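# Sort small circuit boards by length into two green bins

## Task

Put every small circuit board into one of the two green bins, with all the long boards together in one bin and all the short boards together in the other, and have both grippers release their hold at the end.

## Robot and tools

Robot: two arms, left_arm and right_arm, each ending in a two-finger gripper. Both report in one shared scene frame whose origin sits on the table surface midway between the arms: +x runs out over the table, +z is up, and left_arm is on the +y side. The arm names do not refer to image sides. The printed hand position can be somewhat wrong, more so when an arm reaches far.

Gripper geometry: the fingers extend along the gripper's own +z axis and close along its y axis. end_effector_position is the spot between the finger pads, roughly 1 cm short of the fingertips. Orientation is a quaternion written w first (qw, qx, qy, qz).

The row format used by every moving call: 16 numbers, one flat list covering both arms. First left_arm: x, y, z (metres, scene frame, absolute target), qw, qx, qy, qz (absolute target orientation, scene frame), opening; then the same eight for right_arm. Send all 16 even when only one arm should move. Opening runs from -1 (closed) to +1 (fully open, 0.094 m); it is a target finger setting, not an offset.

Tools:
- execute_actions(actions): a list of actions run one after another. Each action is a table of at most 15 rows; each row lasts one control step of 1/30 s, and if fewer than 15 rows are given the last row is repeated to fill 15 steps. An empty list just returns the current state and images. For each arm, every target in an action must lie within 0.6 m of that gripper's position at the action's start, measured along each of the gripper's own axes; otherwise the action is rejected for both arms. If any action is malformed, or the first one fails that distance test against the most recent reported state, nothing runs at all. To hold an orientation steady, repeat the same quaternion in every row rather than copying the slightly drifted value from the last result.
- move(target, speed, blocking): target is one 16-number row of absolute poses and openings. Each gripper travels a straight line toward its pose; both paths finish together and take 0.5 to 10 s (cut off at 10 s). speed is the path's top speed in m/s, 0.002 to 0.5, default 0.25; rotation is capped at twice that value in rad/s and takes the shorter way. Openings are applied when the move begins. Paths ignore obstacles and the other arm; grippers may lag, wander or overshoot speed, especially with a nearly straight arm. Faster moves hit harder on contact, and aiming deeper past a contact presses harder. With blocking=false you get a result after 0.5 s while motion continues; further execute_actions or move calls are refused until a result shows it ended, so use wait or stop.
- wait(seconds): 0 to 10 s; each arm keeps its last command; returns early if a running move ends.
- stop(): brakes a running move; needs stopping distance; fingers keep moving.
- zoom_image(camera, region): enlarges part of one camera's latest image; region is [x0, y0, x1, y1] in pixels, top-left origin, at most 504 by 504. Cameras: cam_head_left, cam_head_right, cam_high, cam_low (504x504 each), cam_left_wrist, cam_right_wrist (616x616 each).
- finished_scene(scene): ends the current scene (give its number) once the robot has held its final command; irreversible; the result reports success. Answering without any tool call also ends things.

Control behaviour: every step, the commanded pose is clamped to within 70 mm and 16 degrees of the measured pose, then joints are driven there by damped inverse kinematics, favouring position over orientation. A distant target therefore needs several actions; after an action the arm only continues to its last clamped pose. Results often land a centimetre or more off, usually low. Hand target lines show what the controller currently aims at. Elbows never fully straighten. Joint ranges (rad): waist -2.618 to 3.054, shoulder 0.000 to 3.142, elbow 0.000 to 3.142, wrist pitch -1.571 to 1.571, wrist yaw -1.571 to 1.571, wrist roll -2.094 to 2.094.

Reading results: the state line gives each gripper's position and quaternion. Calls that ran actions also list end_effector_position at some steps; HELD beside an arm means part of that row was held back. A pose unreachable line means the clearance check altered or blocked that arm's command. move adds a move: line with the ending (done, off_target, moving, held, fault) and active limits (paced = pose was clipped; held = some steps blocked, after which the arm may surge faster), plus each gripper's distance from its pose. If only one arm is named, the other finished normally. FAULT lines report arm stops.

Grasping: grip_measured is the finger opening on the command scale; each gripper's reading may be off by about 1 mm. To hold something, command about 0.03 below grip_measured for a firm grip, less for a gentler one. Pads push up to roughly 50 to 62 N, less on very thin parts, with a brief spike at first contact. Parts may be tugged while held, or loose objects nudged.

A stationary arm should get its exact last-reported pose and desired opening in every call. Motors heat while holding loads: warnings from 75 °C, a 10 s stop at 90 °C, and at 100 °C the arm goes limp and drops. Avoid knocking anything off the table, dropping or slamming parts, pressing hard, and letting the arms collide.

Each tool is called by a JSON object that holds its "op" and its "data".

## Session

{"op": "execute_actions", "data": {"actions": []}}

Scene clock: 0.00 s.
left_arm: end_effector_position=(+0.2126, -0.0107, +0.2023) grip_measured=+1.000 end_effector_quat_wxyz=(+0.273, +0.066, +0.949, -0.144) | right_arm: end_effector_position=(+0.5092, -0.4859, +0.3662) grip_measured=+1.000 end_effector_quat_wxyz=(+0.284, -0.321, +0.735, -0.525)
Joint positions: left_arm=[-1.004  1.218  1.138 -0.942 -0.322 -0.894  0.094] | right_arm=[ 0.007  1.735  1.74  -0.336  0.493 -1.326  0.094]
Joint velocities: left_arm=[ 0.002 -0.002 -0.017 -0.037 -0.022 -0.022  0.   ] | right_arm=[ 0.002  0.002 -0.002  0.022 -0.007  0.007  0.   ]
Hand target (left_arm): +0.213, -0.009, +0.205; +0.276, +0.066, +0.948, -0.142
Hand target (right_arm): +0.506, -0.486, +0.385; +0.302, -0.306, +0.728, -0.534

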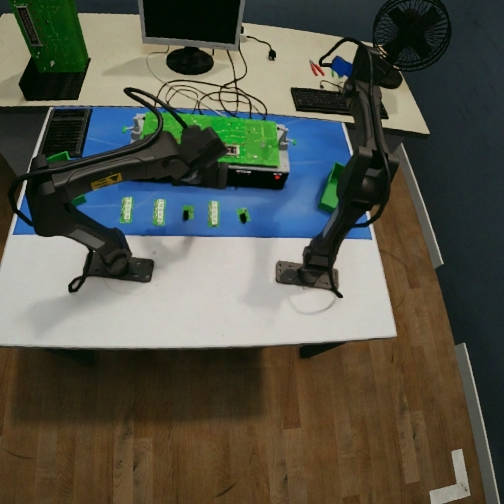

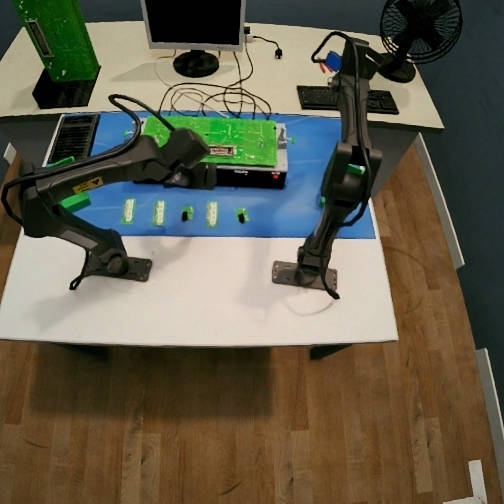

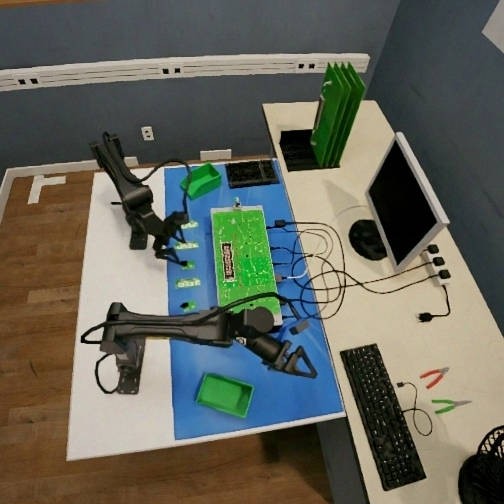

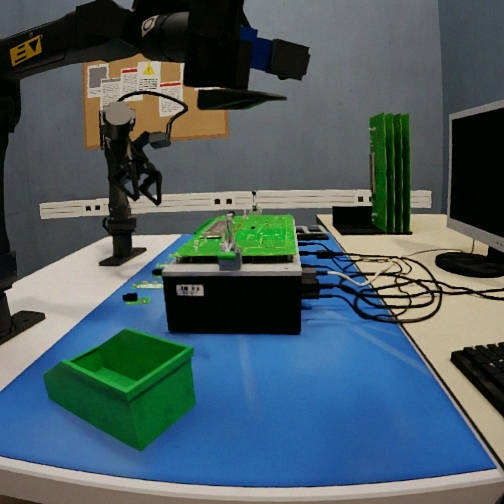

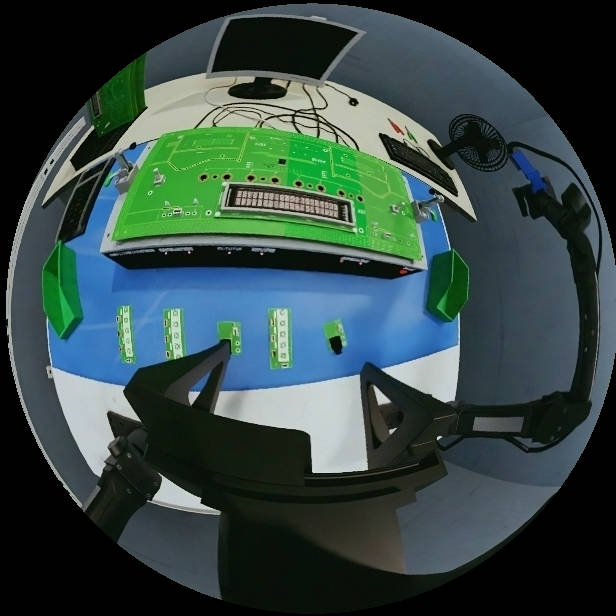

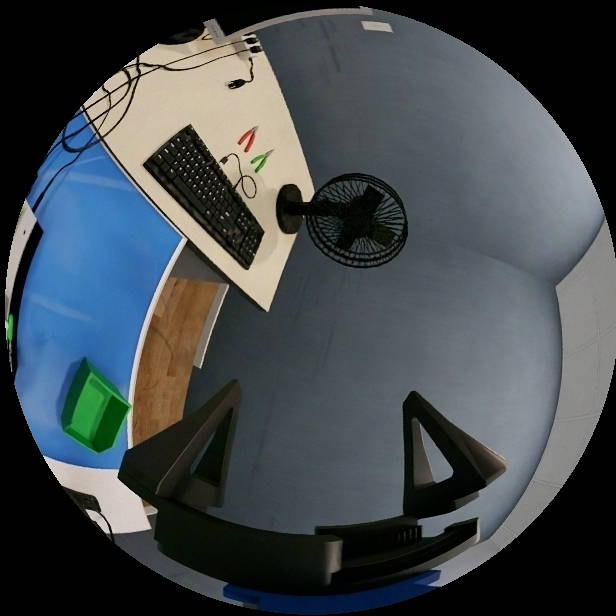

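{"op": "zoom_image", "data": {"camera": "cam_head_left", "region": [90, 170, 290, 290]}}

{"op": "zoom_image", "data": {"camera": "cam_left_wrist", "region": [90, 270, 390, 420]}}

{"op": "zoom_image", "data": {"camera": "cam_high", "region": [100, 140, 320, 440]}}

Region (90, 170, 290, 290) of cam_head_left's 504x504 image, scaled by 2.520, with more detail than that image has; it fills the top 302 rows of this view, and the rest is white.

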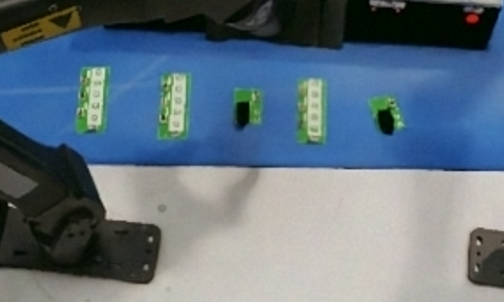

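Region (90, 270, 390, 420) of cam_left_wrist's 616x616 image, scaled by 1.680, with more detail than that image has.

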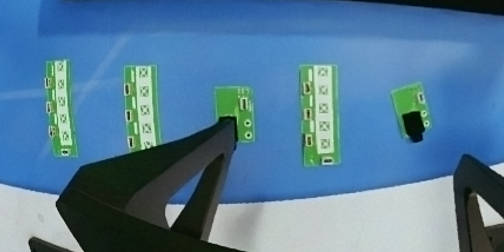

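Region (100, 140, 320, 440) of cam_high's 504x504 image, scaled by 1.680, with more detail than that image has; it fills the left 370 columns of this view, and the rest is white.

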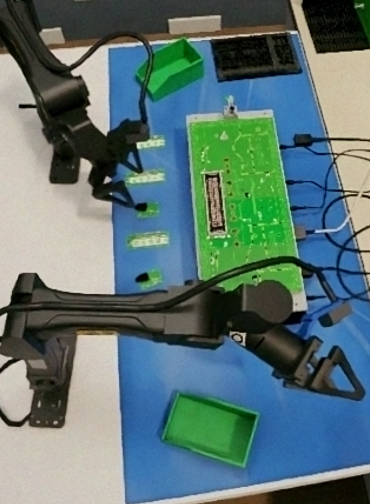

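{"op": "move", "data": {"target": [0.19,0.19,0.14,0,0,1,0,1, 0.19,-0.11,0.14,0,0,1,0,1], "speed": 0.35}}

Scene clock: 4.67 s.
left_arm: end_effector_position=(+0.1960, +0.1865, +0.1437) grip_measured=+1.000 end_effector_quat_wxyz=(+0.021, +0.001, +1.000, +0.000) | right_arm: end_effector_position=(+0.1833, -0.1149, +0.1413) grip_measured=+1.000 end_effector_quat_wxyz=(-0.002, -0.006, +1.000, -0.012)
Joint positions: left_arm=[-0.197  1.155  1.042 -1.418 -0.013 -0.315  0.094] | right_arm=[ 1.027  1.611  1.399 -1.38   0.012  0.86   0.094]
Joint velocities: left_arm=[-0.002  0.002 -0.002 -0.037  0.037  0.037  0.   ] | right_arm=[ 0.007  0.002  0.007 -0.066 -0.007 -0.051  0.   ]
Hand target (left_arm): +0.189, +0.190, +0.138; +0.001, +0.002, +1.000, +0.006
Hand target (right_arm): +0.181, -0.113, +0.144; +0.007, -0.006, +1.000, -0.000
Off the commanded pose (left_arm): 0.008 m, 2 deg.
Off the commanded pose (right_arm): 0.008 m, 2 deg.
move: done

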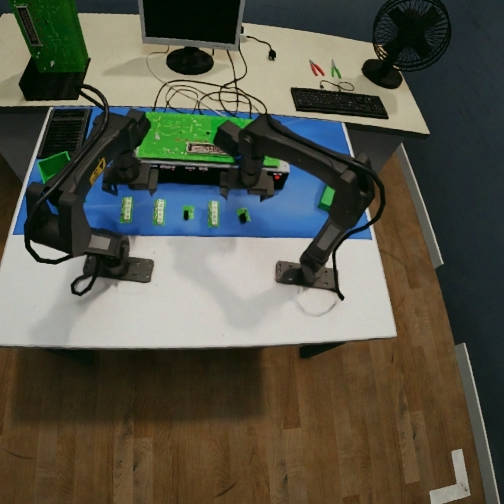

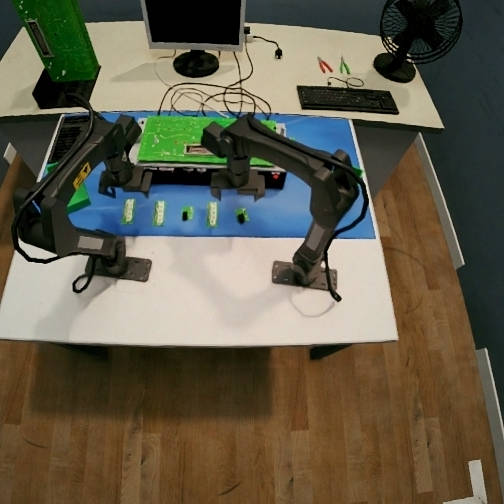

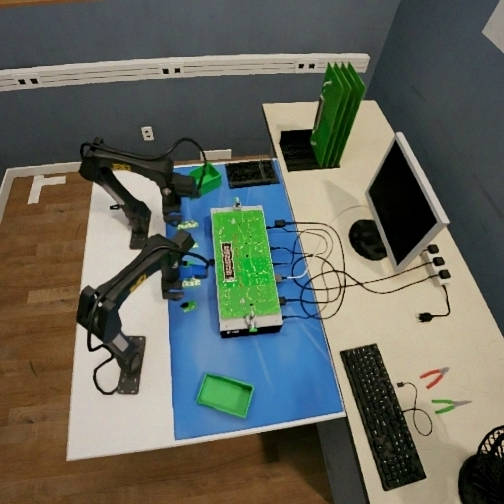

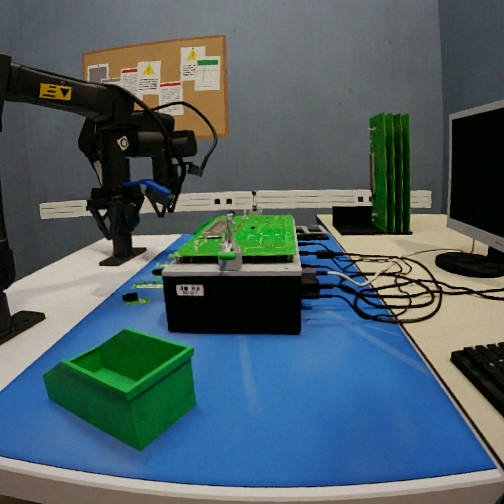

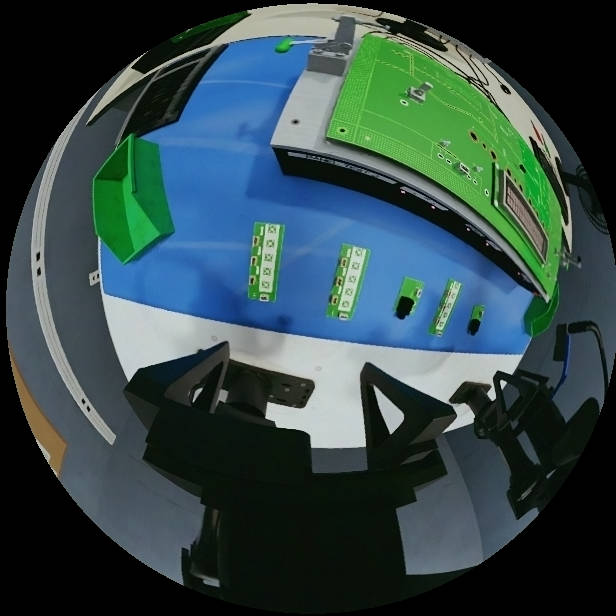

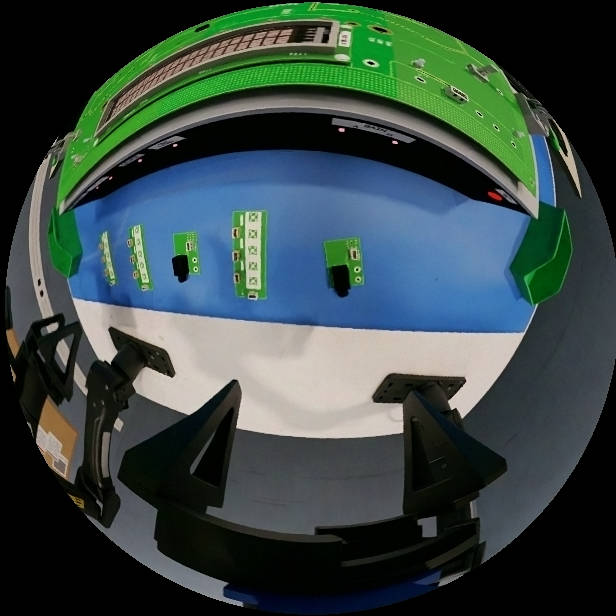

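{"op": "zoom_image", "data": {"camera": "cam_low", "region": [90, 240, 210, 320]}}

{"op": "zoom_image", "data": {"camera": "cam_right_wrist", "region": [150, 190, 400, 320]}}

Region (90, 240, 210, 320) of cam_low's 504x504 image, scaled by 4.200, with more detail than that image has.

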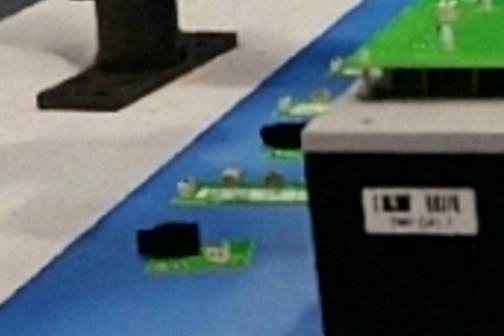

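Region (150, 190, 400, 320) of cam_right_wrist's 616x616 image, scaled by 2.016, with more detail than that image has; it fills the top 262 rows of this view, and the rest is white.

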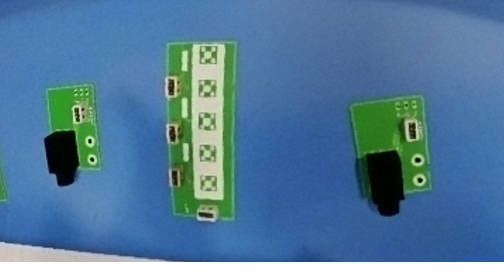

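{"op": "move", "data": {"target": [0.22,0.135,0.055,0,0,1,0,0.4, 0.215,-0.15,0.055,0,0,1,0,0.4], "speed": 0.25}}

Scene clock: 9.27 s.
left_arm: end_effector_position=(+0.2233, +0.1364, +0.0603) grip_measured=+0.402 end_effector_quat_wxyz=(+0.003, +0.001, +1.000, -0.001) | right_arm: end_effector_position=(+0.2120, -0.1500, +0.0575) grip_measured=+0.402 end_effector_quat_wxyz=(-0.005, +0.000, +1.000, -0.004)
Joint positions: left_arm=[-0.368  1.396  0.875 -1.044 -0.002 -0.487  0.066] | right_arm=[ 0.855  1.629  1.082 -1.035 -0.     0.701  0.066]
Joint velocities: left_arm=[ 0.002 -0.002 -0.012  0.037  0.037 -0.037 -0.   ] | right_arm=[ 0.017 -0.007 -0.002  0.007 -0.037 -0.037  0.   ]
Hand target (left_arm): +0.221, +0.135, +0.055; -0.000, +0.000, +1.000, -0.001
Hand target (right_arm): +0.214, -0.151, +0.055; -0.001, -0.000, +1.000, +0.001
Off the commanded pose (left_arm): 0.006 m, 0 deg.
Off the commanded pose (right_arm): 0.004 m, 1 deg.
move: done

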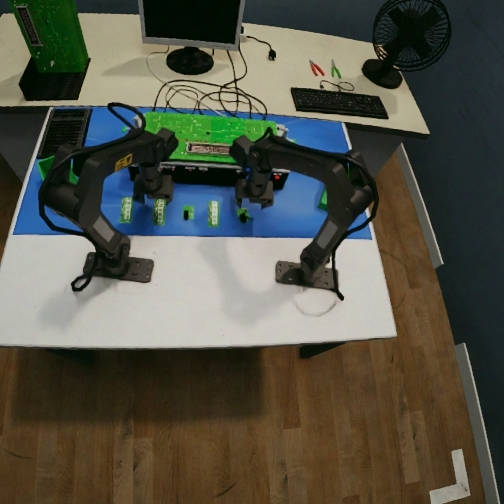

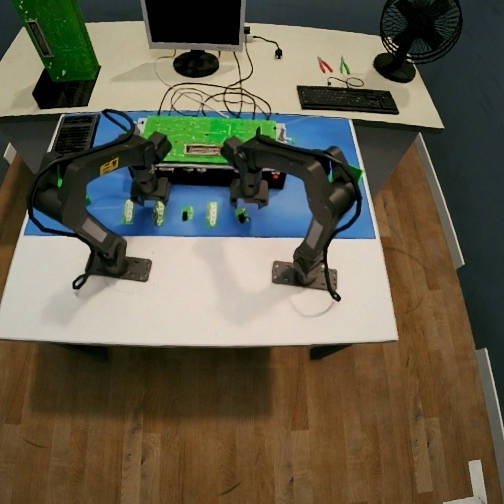

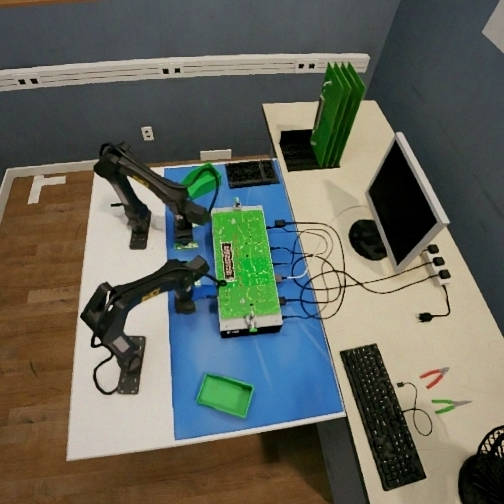

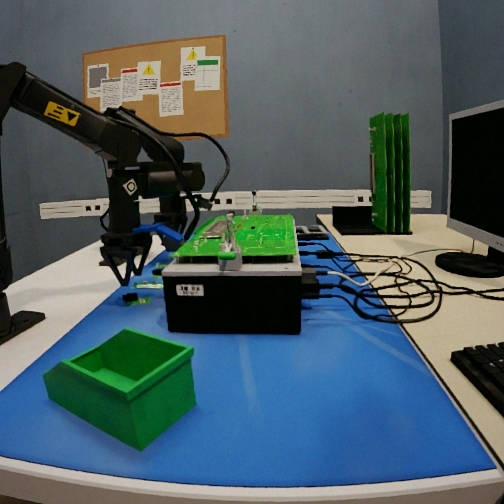

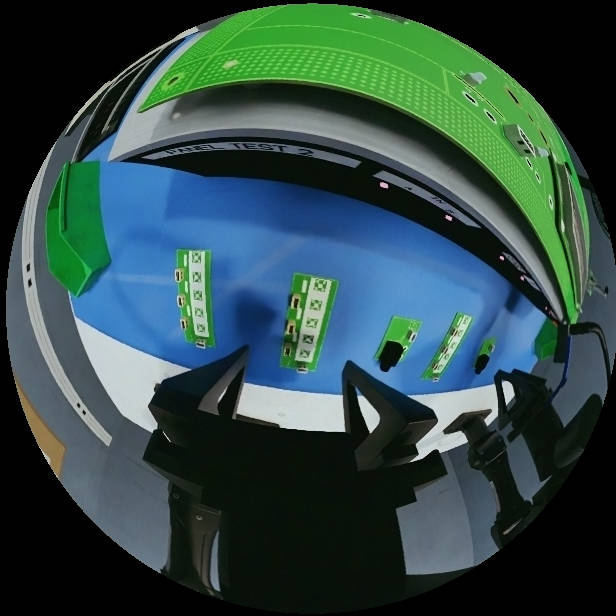

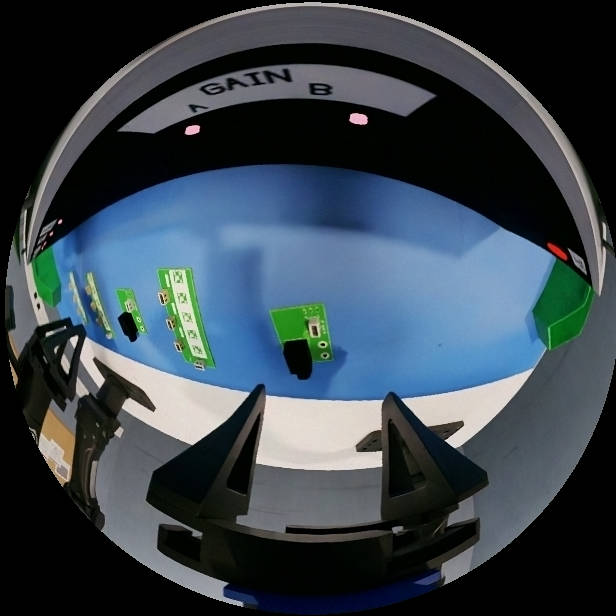

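{"op": "zoom_image", "data": {"camera": "cam_low", "region": [80, 180, 260, 330]}}

{"op": "zoom_image", "data": {"camera": "cam_high", "region": [140, 180, 260, 340]}}

{"op": "zoom_image", "data": {"camera": "cam_head_left", "region": [100, 150, 300, 250]}}

Region (80, 180, 260, 330) of cam_low's 504x504 image, scaled by 2.800, with more detail than that image has.

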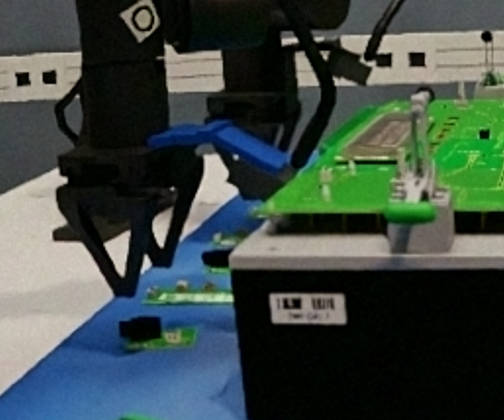

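Region (140, 180, 260, 340) of cam_high's 504x504 image, scaled by 3.150, with more detail than that image has; it fills the left 378 columns of this view, and the rest is white.

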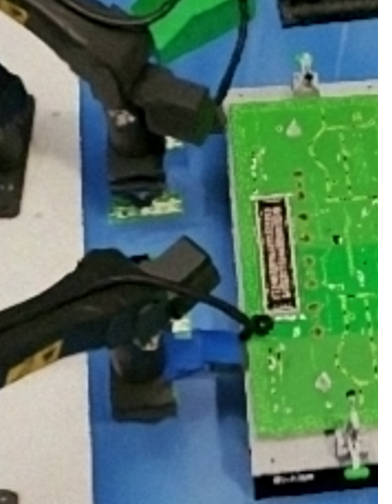

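Region (100, 150, 300, 250) of cam_head_left's 504x504 image, scaled by 2.520, with more detail than that image has.

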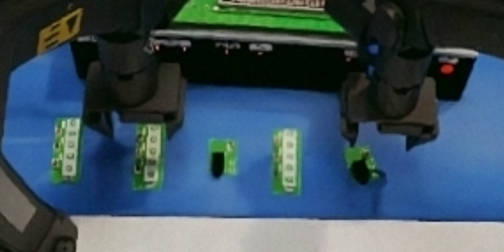

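{"op": "move", "data": {"target": [0.198,0.133,0.026,0,0,1,0,0.2, 0.205,-0.130,0.030,0,-0.0998,0.995,0,-0.25], "speed": 0.15}}

Scene clock: 14.93 s.
left_arm: end_effector_position=(+0.1992, +0.1349, +0.0253) grip_measured=+0.202 end_effector_quat_wxyz=(-0.009, +0.001, +1.000, +0.007) | right_arm: end_effector_position=(+0.2056, -0.1325, +0.0330) grip_measured=-0.248 end_effector_quat_wxyz=(-0.003, -0.090, +0.996, -0.002)
Joint positions: left_arm=[-0.432  1.396  0.727 -0.924 -0.002 -0.552  0.056] | right_arm=[ 0.917  1.685  1.04  -0.934 -0.     0.583  0.035]
Joint velocities: left_arm=[-0.032 -0.012 -0.037  0.007 -0.051 -0.051  0.   ] | right_arm=[-0.012 -0.012  0.007 -0.066  0.007  0.007 -0.001]
Hand target (left_arm): +0.198, +0.133, +0.026; -0.000, -0.000, +1.000, -0.000
Hand target (right_arm): +0.204, -0.131, +0.030; +0.000, -0.100, +0.995, -0.001
Off the commanded pose (left_arm): 0.002 m, 1 deg.
Off the commanded pose (right_arm): 0.004 m, 1 deg.
move: done

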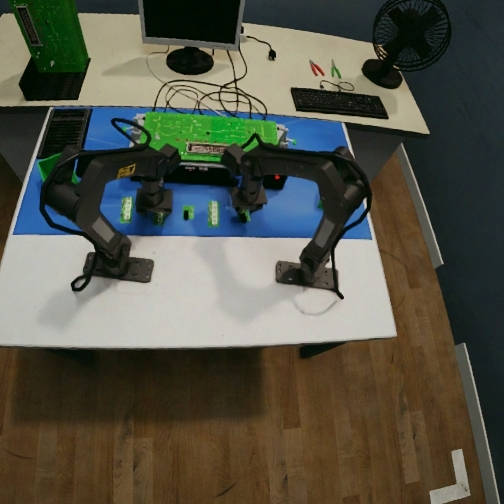

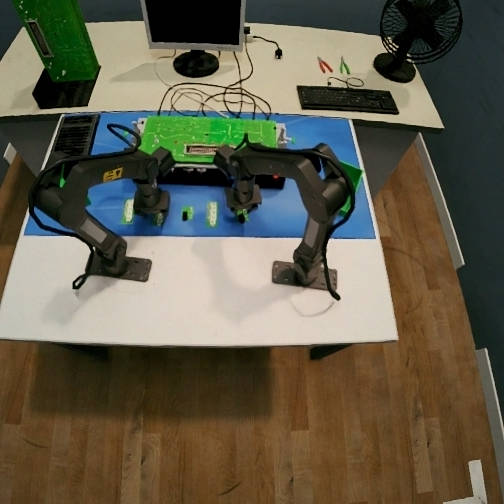

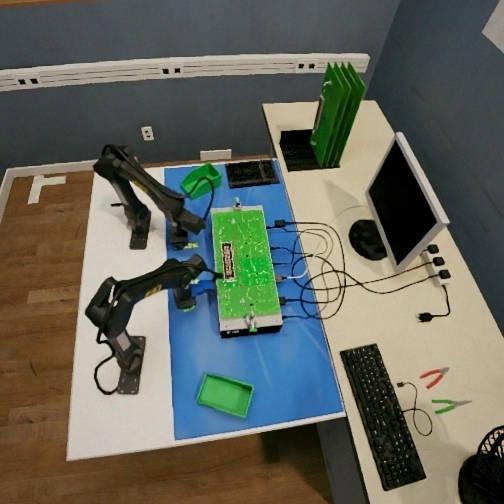

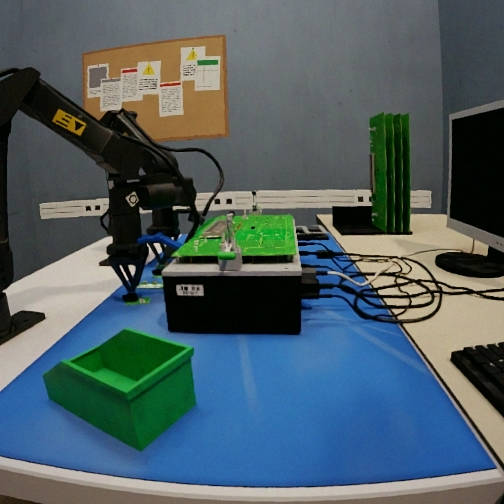

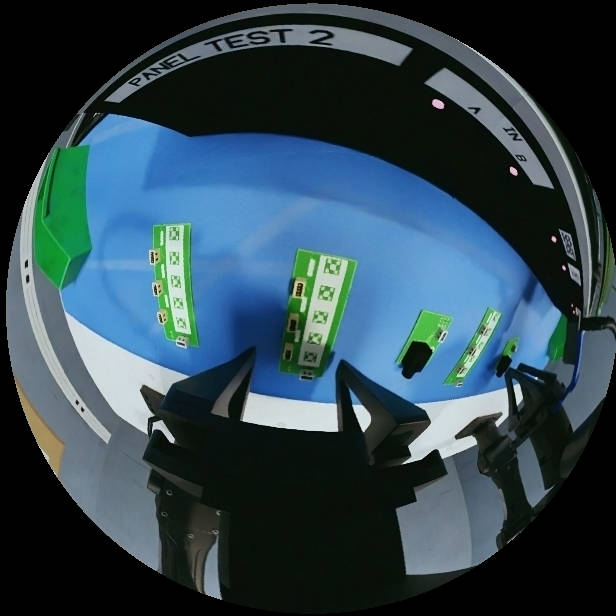

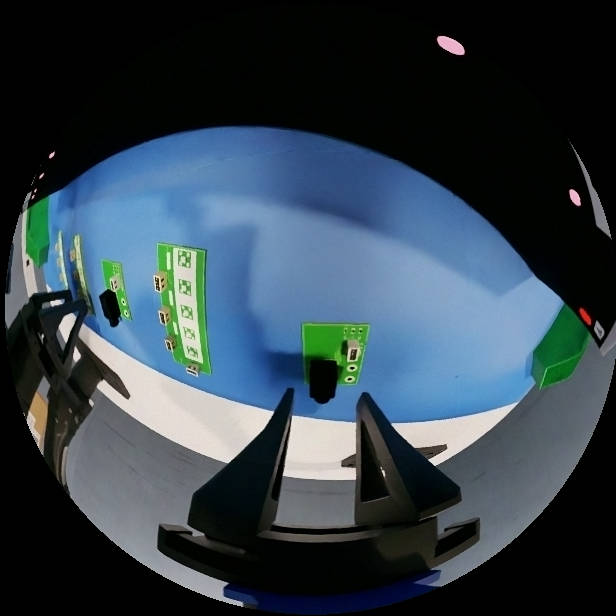

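{"op": "zoom_image", "data": {"camera": "cam_left_wrist", "region": [220, 230, 400, 410]}}

{"op": "zoom_image", "data": {"camera": "cam_right_wrist", "region": [250, 290, 410, 450]}}

{"op": "zoom_image", "data": {"camera": "cam_low", "region": [90, 220, 200, 320]}}

Region (220, 230, 400, 410) of cam_left_wrist's 616x616 image, scaled by 2.800, with more detail than that image has.

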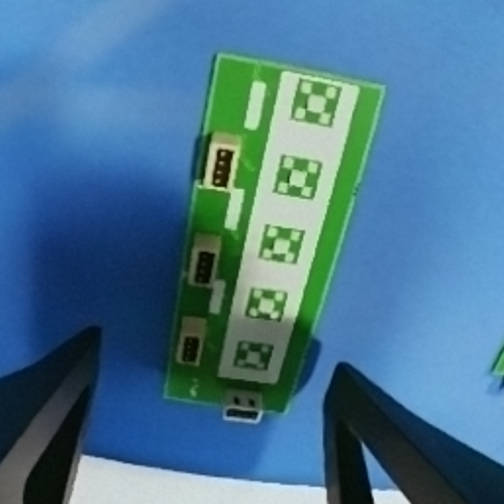

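Region (250, 290, 410, 450) of cam_right_wrist's 616x616 image, scaled by 3.150, with more detail than that image has.

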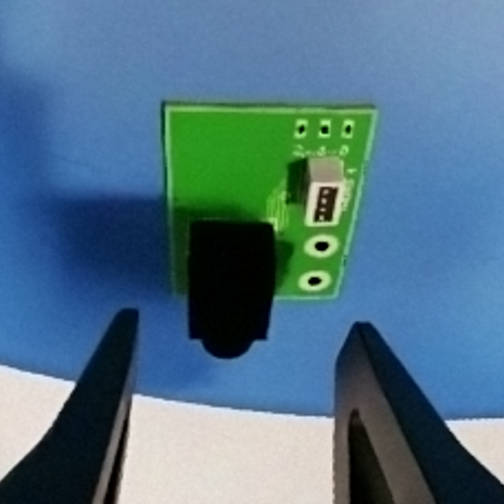

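Region (90, 220, 200, 320) of cam_low's 504x504 image, scaled by 4.582, with more detail than that image has; it fills the top 458 rows of this view, and the rest is white.

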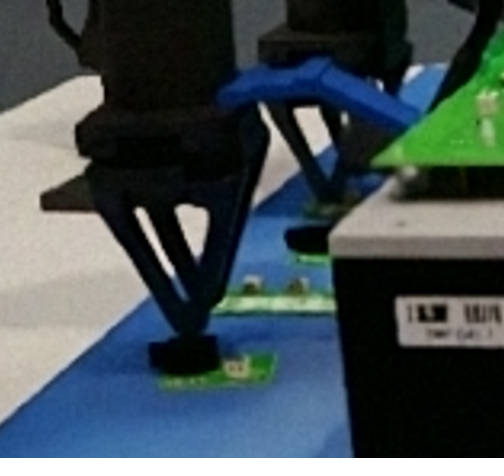

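{"op": "move", "data": {"target": [0.200,0.128,0.010,0,0,1,0,0.2, 0.205,-0.128,0.015,0,-0.085,0.9964,0,-0.25], "speed": 0.04}}

Scene clock: 17.90 s.
left_arm: end_effector_position=(+0.2039, +0.1280, +0.0157) grip_measured=+0.202 end_effector_quat_wxyz=(+0.005, +0.000, +1.000, -0.002) | right_arm: end_effector_position=(+0.2068, -0.1314, +0.0179) grip_measured=-0.248 end_effector_quat_wxyz=(-0.004, -0.083, +0.997, -0.003)
Joint positions: left_arm=[-0.449  1.412  0.697 -0.845 -0.002 -0.568  0.056] | right_arm=[ 0.917  1.717  1.011 -0.874 -0.     0.598  0.035]
Joint velocities: left_arm=[ 0.012  0.002 -0.007  0.051 -0.037 -0.022 -0.001] | right_arm=[ 0.002 -0.002 -0.007 -0.037 -0.007  0.051 -0.001]
Hand target (left_arm): +0.200, +0.128, +0.010; +0.000, -0.000, +1.000, -0.000
Hand target (right_arm): +0.205, -0.128, +0.015; -0.000, -0.085, +0.996, -0.000
Off the commanded pose (left_arm): 0.007 m, 1 deg.
Off the commanded pose (right_arm): 0.005 m, 1 deg.
move: done

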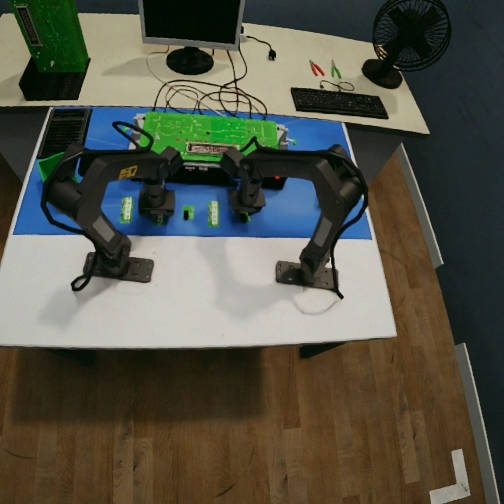

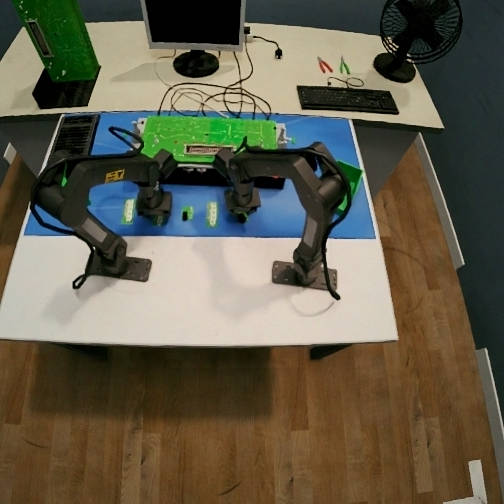

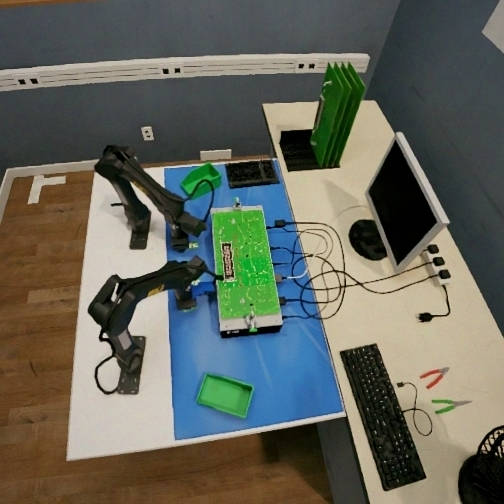

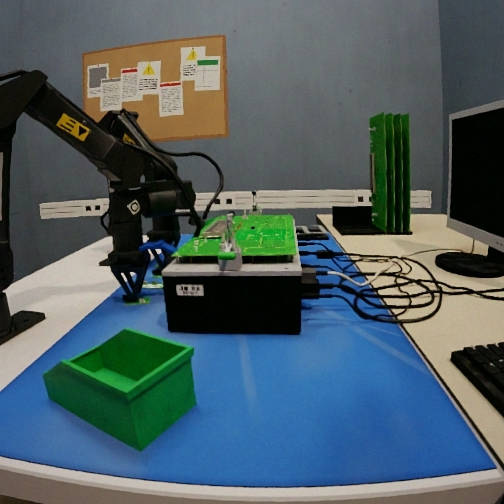

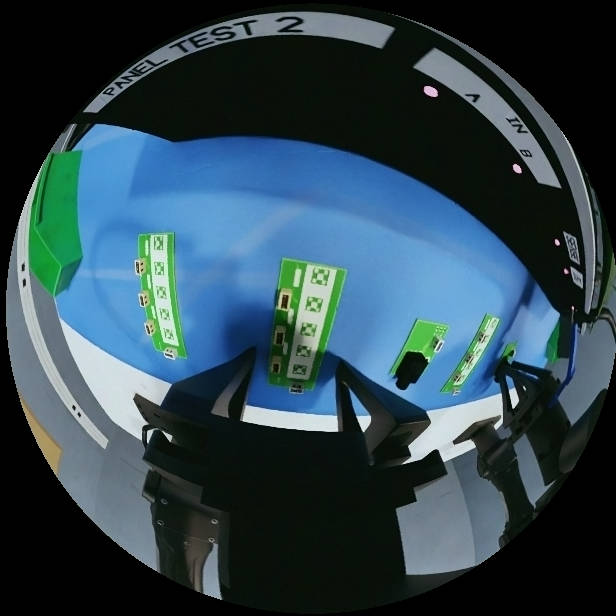

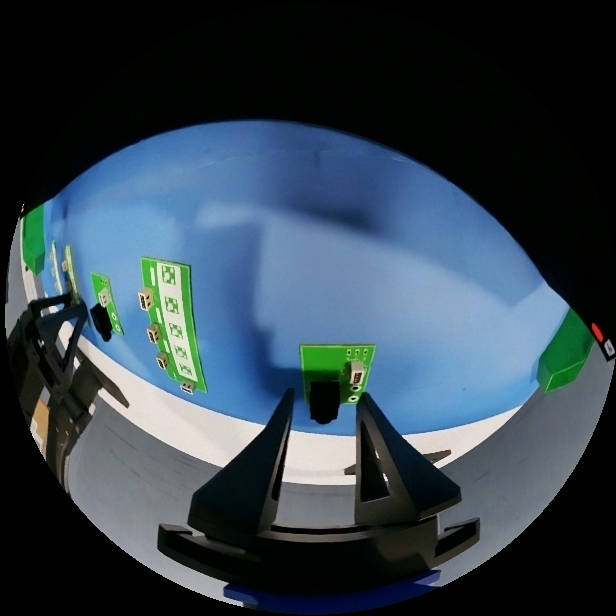

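{"op": "zoom_image", "data": {"camera": "cam_left_wrist", "region": [220, 250, 380, 410]}}

{"op": "zoom_image", "data": {"camera": "cam_right_wrist", "region": [260, 330, 400, 450]}}

{"op": "zoom_image", "data": {"camera": "cam_low", "region": [100, 250, 180, 320]}}

Region (220, 250, 380, 410) of cam_left_wrist's 616x616 image, scaled by 3.150, with more detail than that image has.

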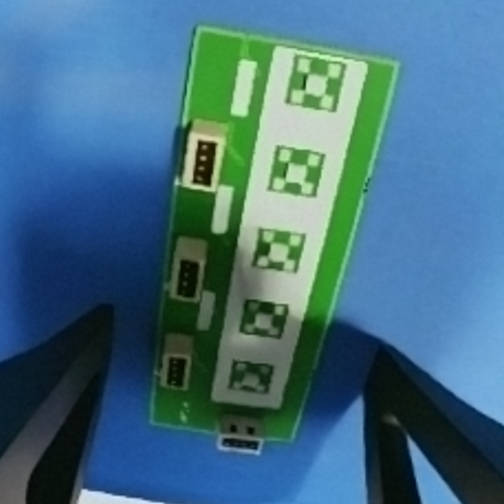

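Region (260, 330, 400, 450) of cam_right_wrist's 616x616 image, scaled by 3.600, with more detail than that image has; it fills the top 432 rows of this view, and the rest is white.

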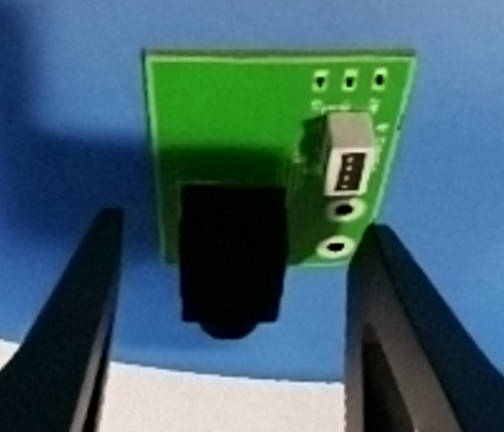

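Region (100, 250, 180, 320) of cam_low's 504x504 image, scaled by 6.300, with more detail than that image has; it fills the top 441 rows of this view, and the rest is white.

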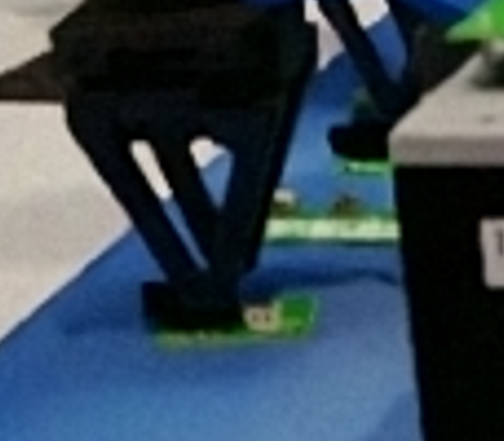

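{"op": "execute_actions", "data": {"actions": [[[0.200,0.128,0.008,0,0,1,0,0.1, 0.205,-0.128,0.014,0,-0.085,0.9964,0,-0.3],[0.200,0.128,0.007,0,0,1,0,0.05, 0.205,-0.128,0.013,0,-0.085,0.9964,0,-0.35],[0.200,0.128,0.006,0,0,1,0,0.0, 0.205,-0.128,0.012,0,-0.085,0.9964,0,-0.4],[0.200,0.128,0.005,0,0,1,0,0.0, 0.205,-0.128,0.012,0,-0.085,0.9964,0,-0.45],[0.200,0.128,0.005,0,0,1,0,0.0, 0.205,-0.128,0.012,0,-0.085,0.9964,0,-0.5],[0.200,0.128,0.005,0,0,1,0,0.0, 0.205,-0.128,0.012,0,-0.085,0.9964,0,-0.55],[0.200,0.128,0.005,0,0,1,0,0.0, 0.205,-0.128,0.012,0,-0.085,0.9964,0,-0.6],[0.200,0.128,0.005,0,0,1,0,0.0, 0.205,-0.128,0.012,0,-0.085,0.9964,0,-0.63],[0.200,0.128,0.005,0,0,1,0,0.0, 0.205,-0.128,0.012,0,-0.085,0.9964,0,-0.66],[0.200,0.128,0.005,0,0,1,0,0.0, 0.205,-0.128,0.012,0,-0.085,0.9964,0,-0.69],[0.200,0.128,0.005,0,0,1,0,0.0, 0.205,-0.128,0.012,0,-0.085,0.9964,0,-0.72]]]}}

Scene clock: 19.50 s.
left_arm: end_effector_position=(+0.2053, +0.1270, +0.0135) grip_measured=+0.002 end_effector_quat_wxyz=(+0.009, +0.000, +1.000, -0.004) | right_arm: end_effector_position=(+0.2081, -0.1301, +0.0179) grip_measured=-0.708 end_effector_quat_wxyz=(-0.001, -0.082, +0.997, -0.000)
Joint positions: left_arm=[-0.449  1.416  0.691 -0.827 -0.002 -0.569  0.047] | right_arm=[ 0.917  1.717  1.011 -0.866 -0.     0.598  0.014]
Joint velocities: left_arm=[-0.022 -0.007 -0.022  0.007  0.007 -0.007 -0.001] | right_arm=[-0.002 -0.017 -0.007  0.007 -0.022  0.007  0.001]
Hand target (left_arm): +0.200, +0.128, +0.005; -0.000, +0.000, +1.000, +0.000
Hand target (right_arm): +0.205, -0.128, +0.012; -0.000, -0.085, +0.996, -0.000
Off the commanded pose (left_arm): 0.010 m, 1 deg.
Off the commanded pose (right_arm): 0.007 m, 0 deg.
Step readings (end_effector_position):
0: left_arm (+0.2042, +0.1278, +0.0157) | right_arm (+0.2070, -0.1313, +0.0179)
1: left_arm (+0.2044, +0.1277, +0.0157) | right_arm (+0.2070, -0.1312, +0.0179)
2: left_arm (+0.2047, +0.1275, +0.0157) | right_arm (+0.2072, -0.1311, +0.0179)
4: left_arm (+0.2055, +0.1270, +0.0152) | right_arm (+0.2078, -0.1305, +0.0179)
8: left_arm (+0.2053, +0.1270, +0.0135) | right_arm (+0.2081, -0.1301, +0.0179)
15: end_effector_position above

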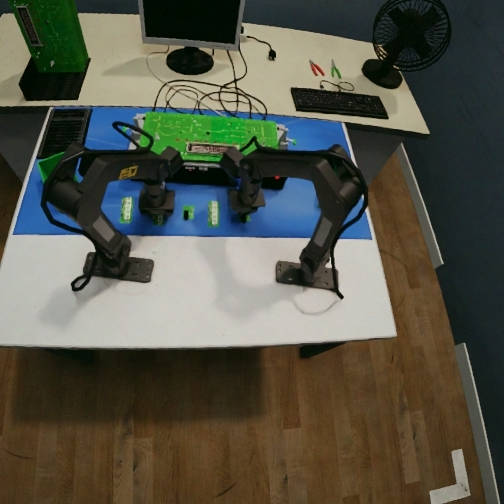

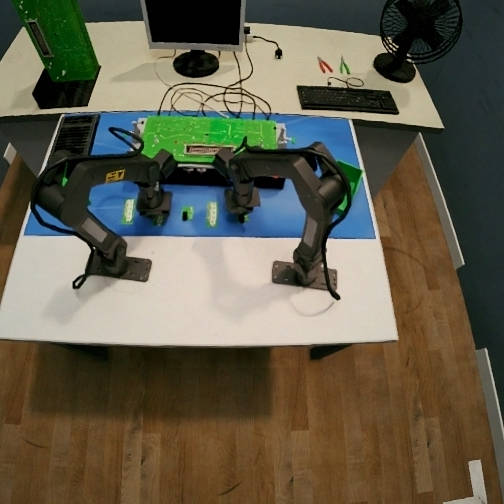

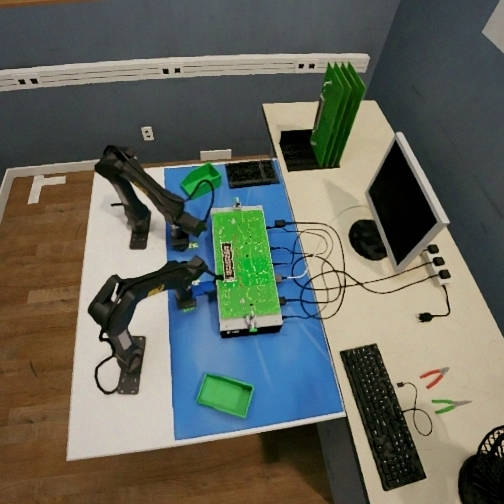

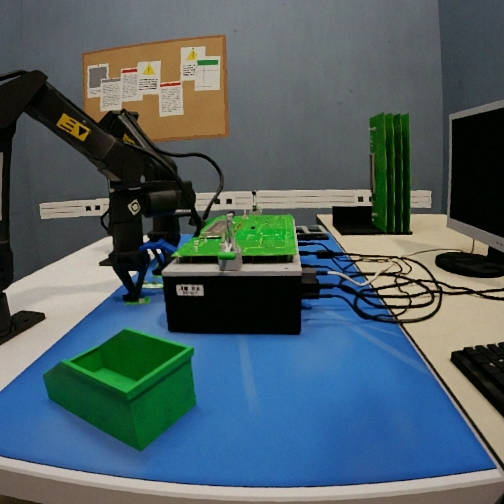

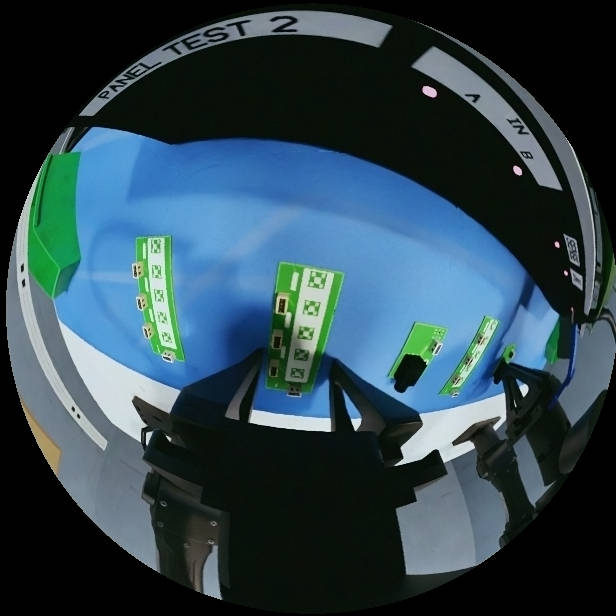

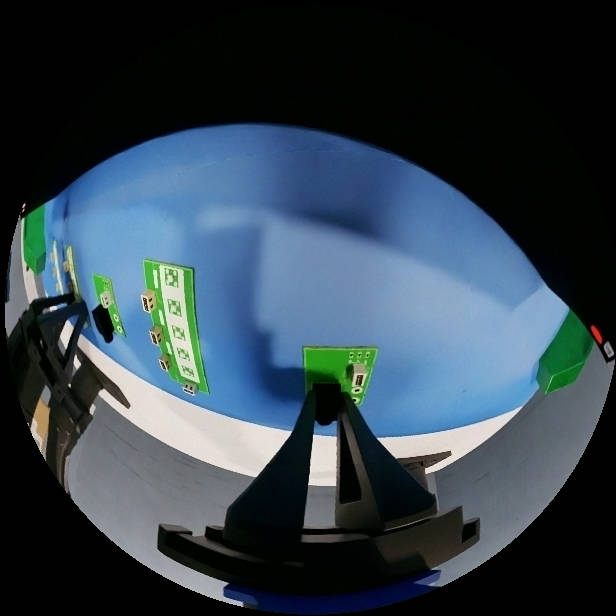

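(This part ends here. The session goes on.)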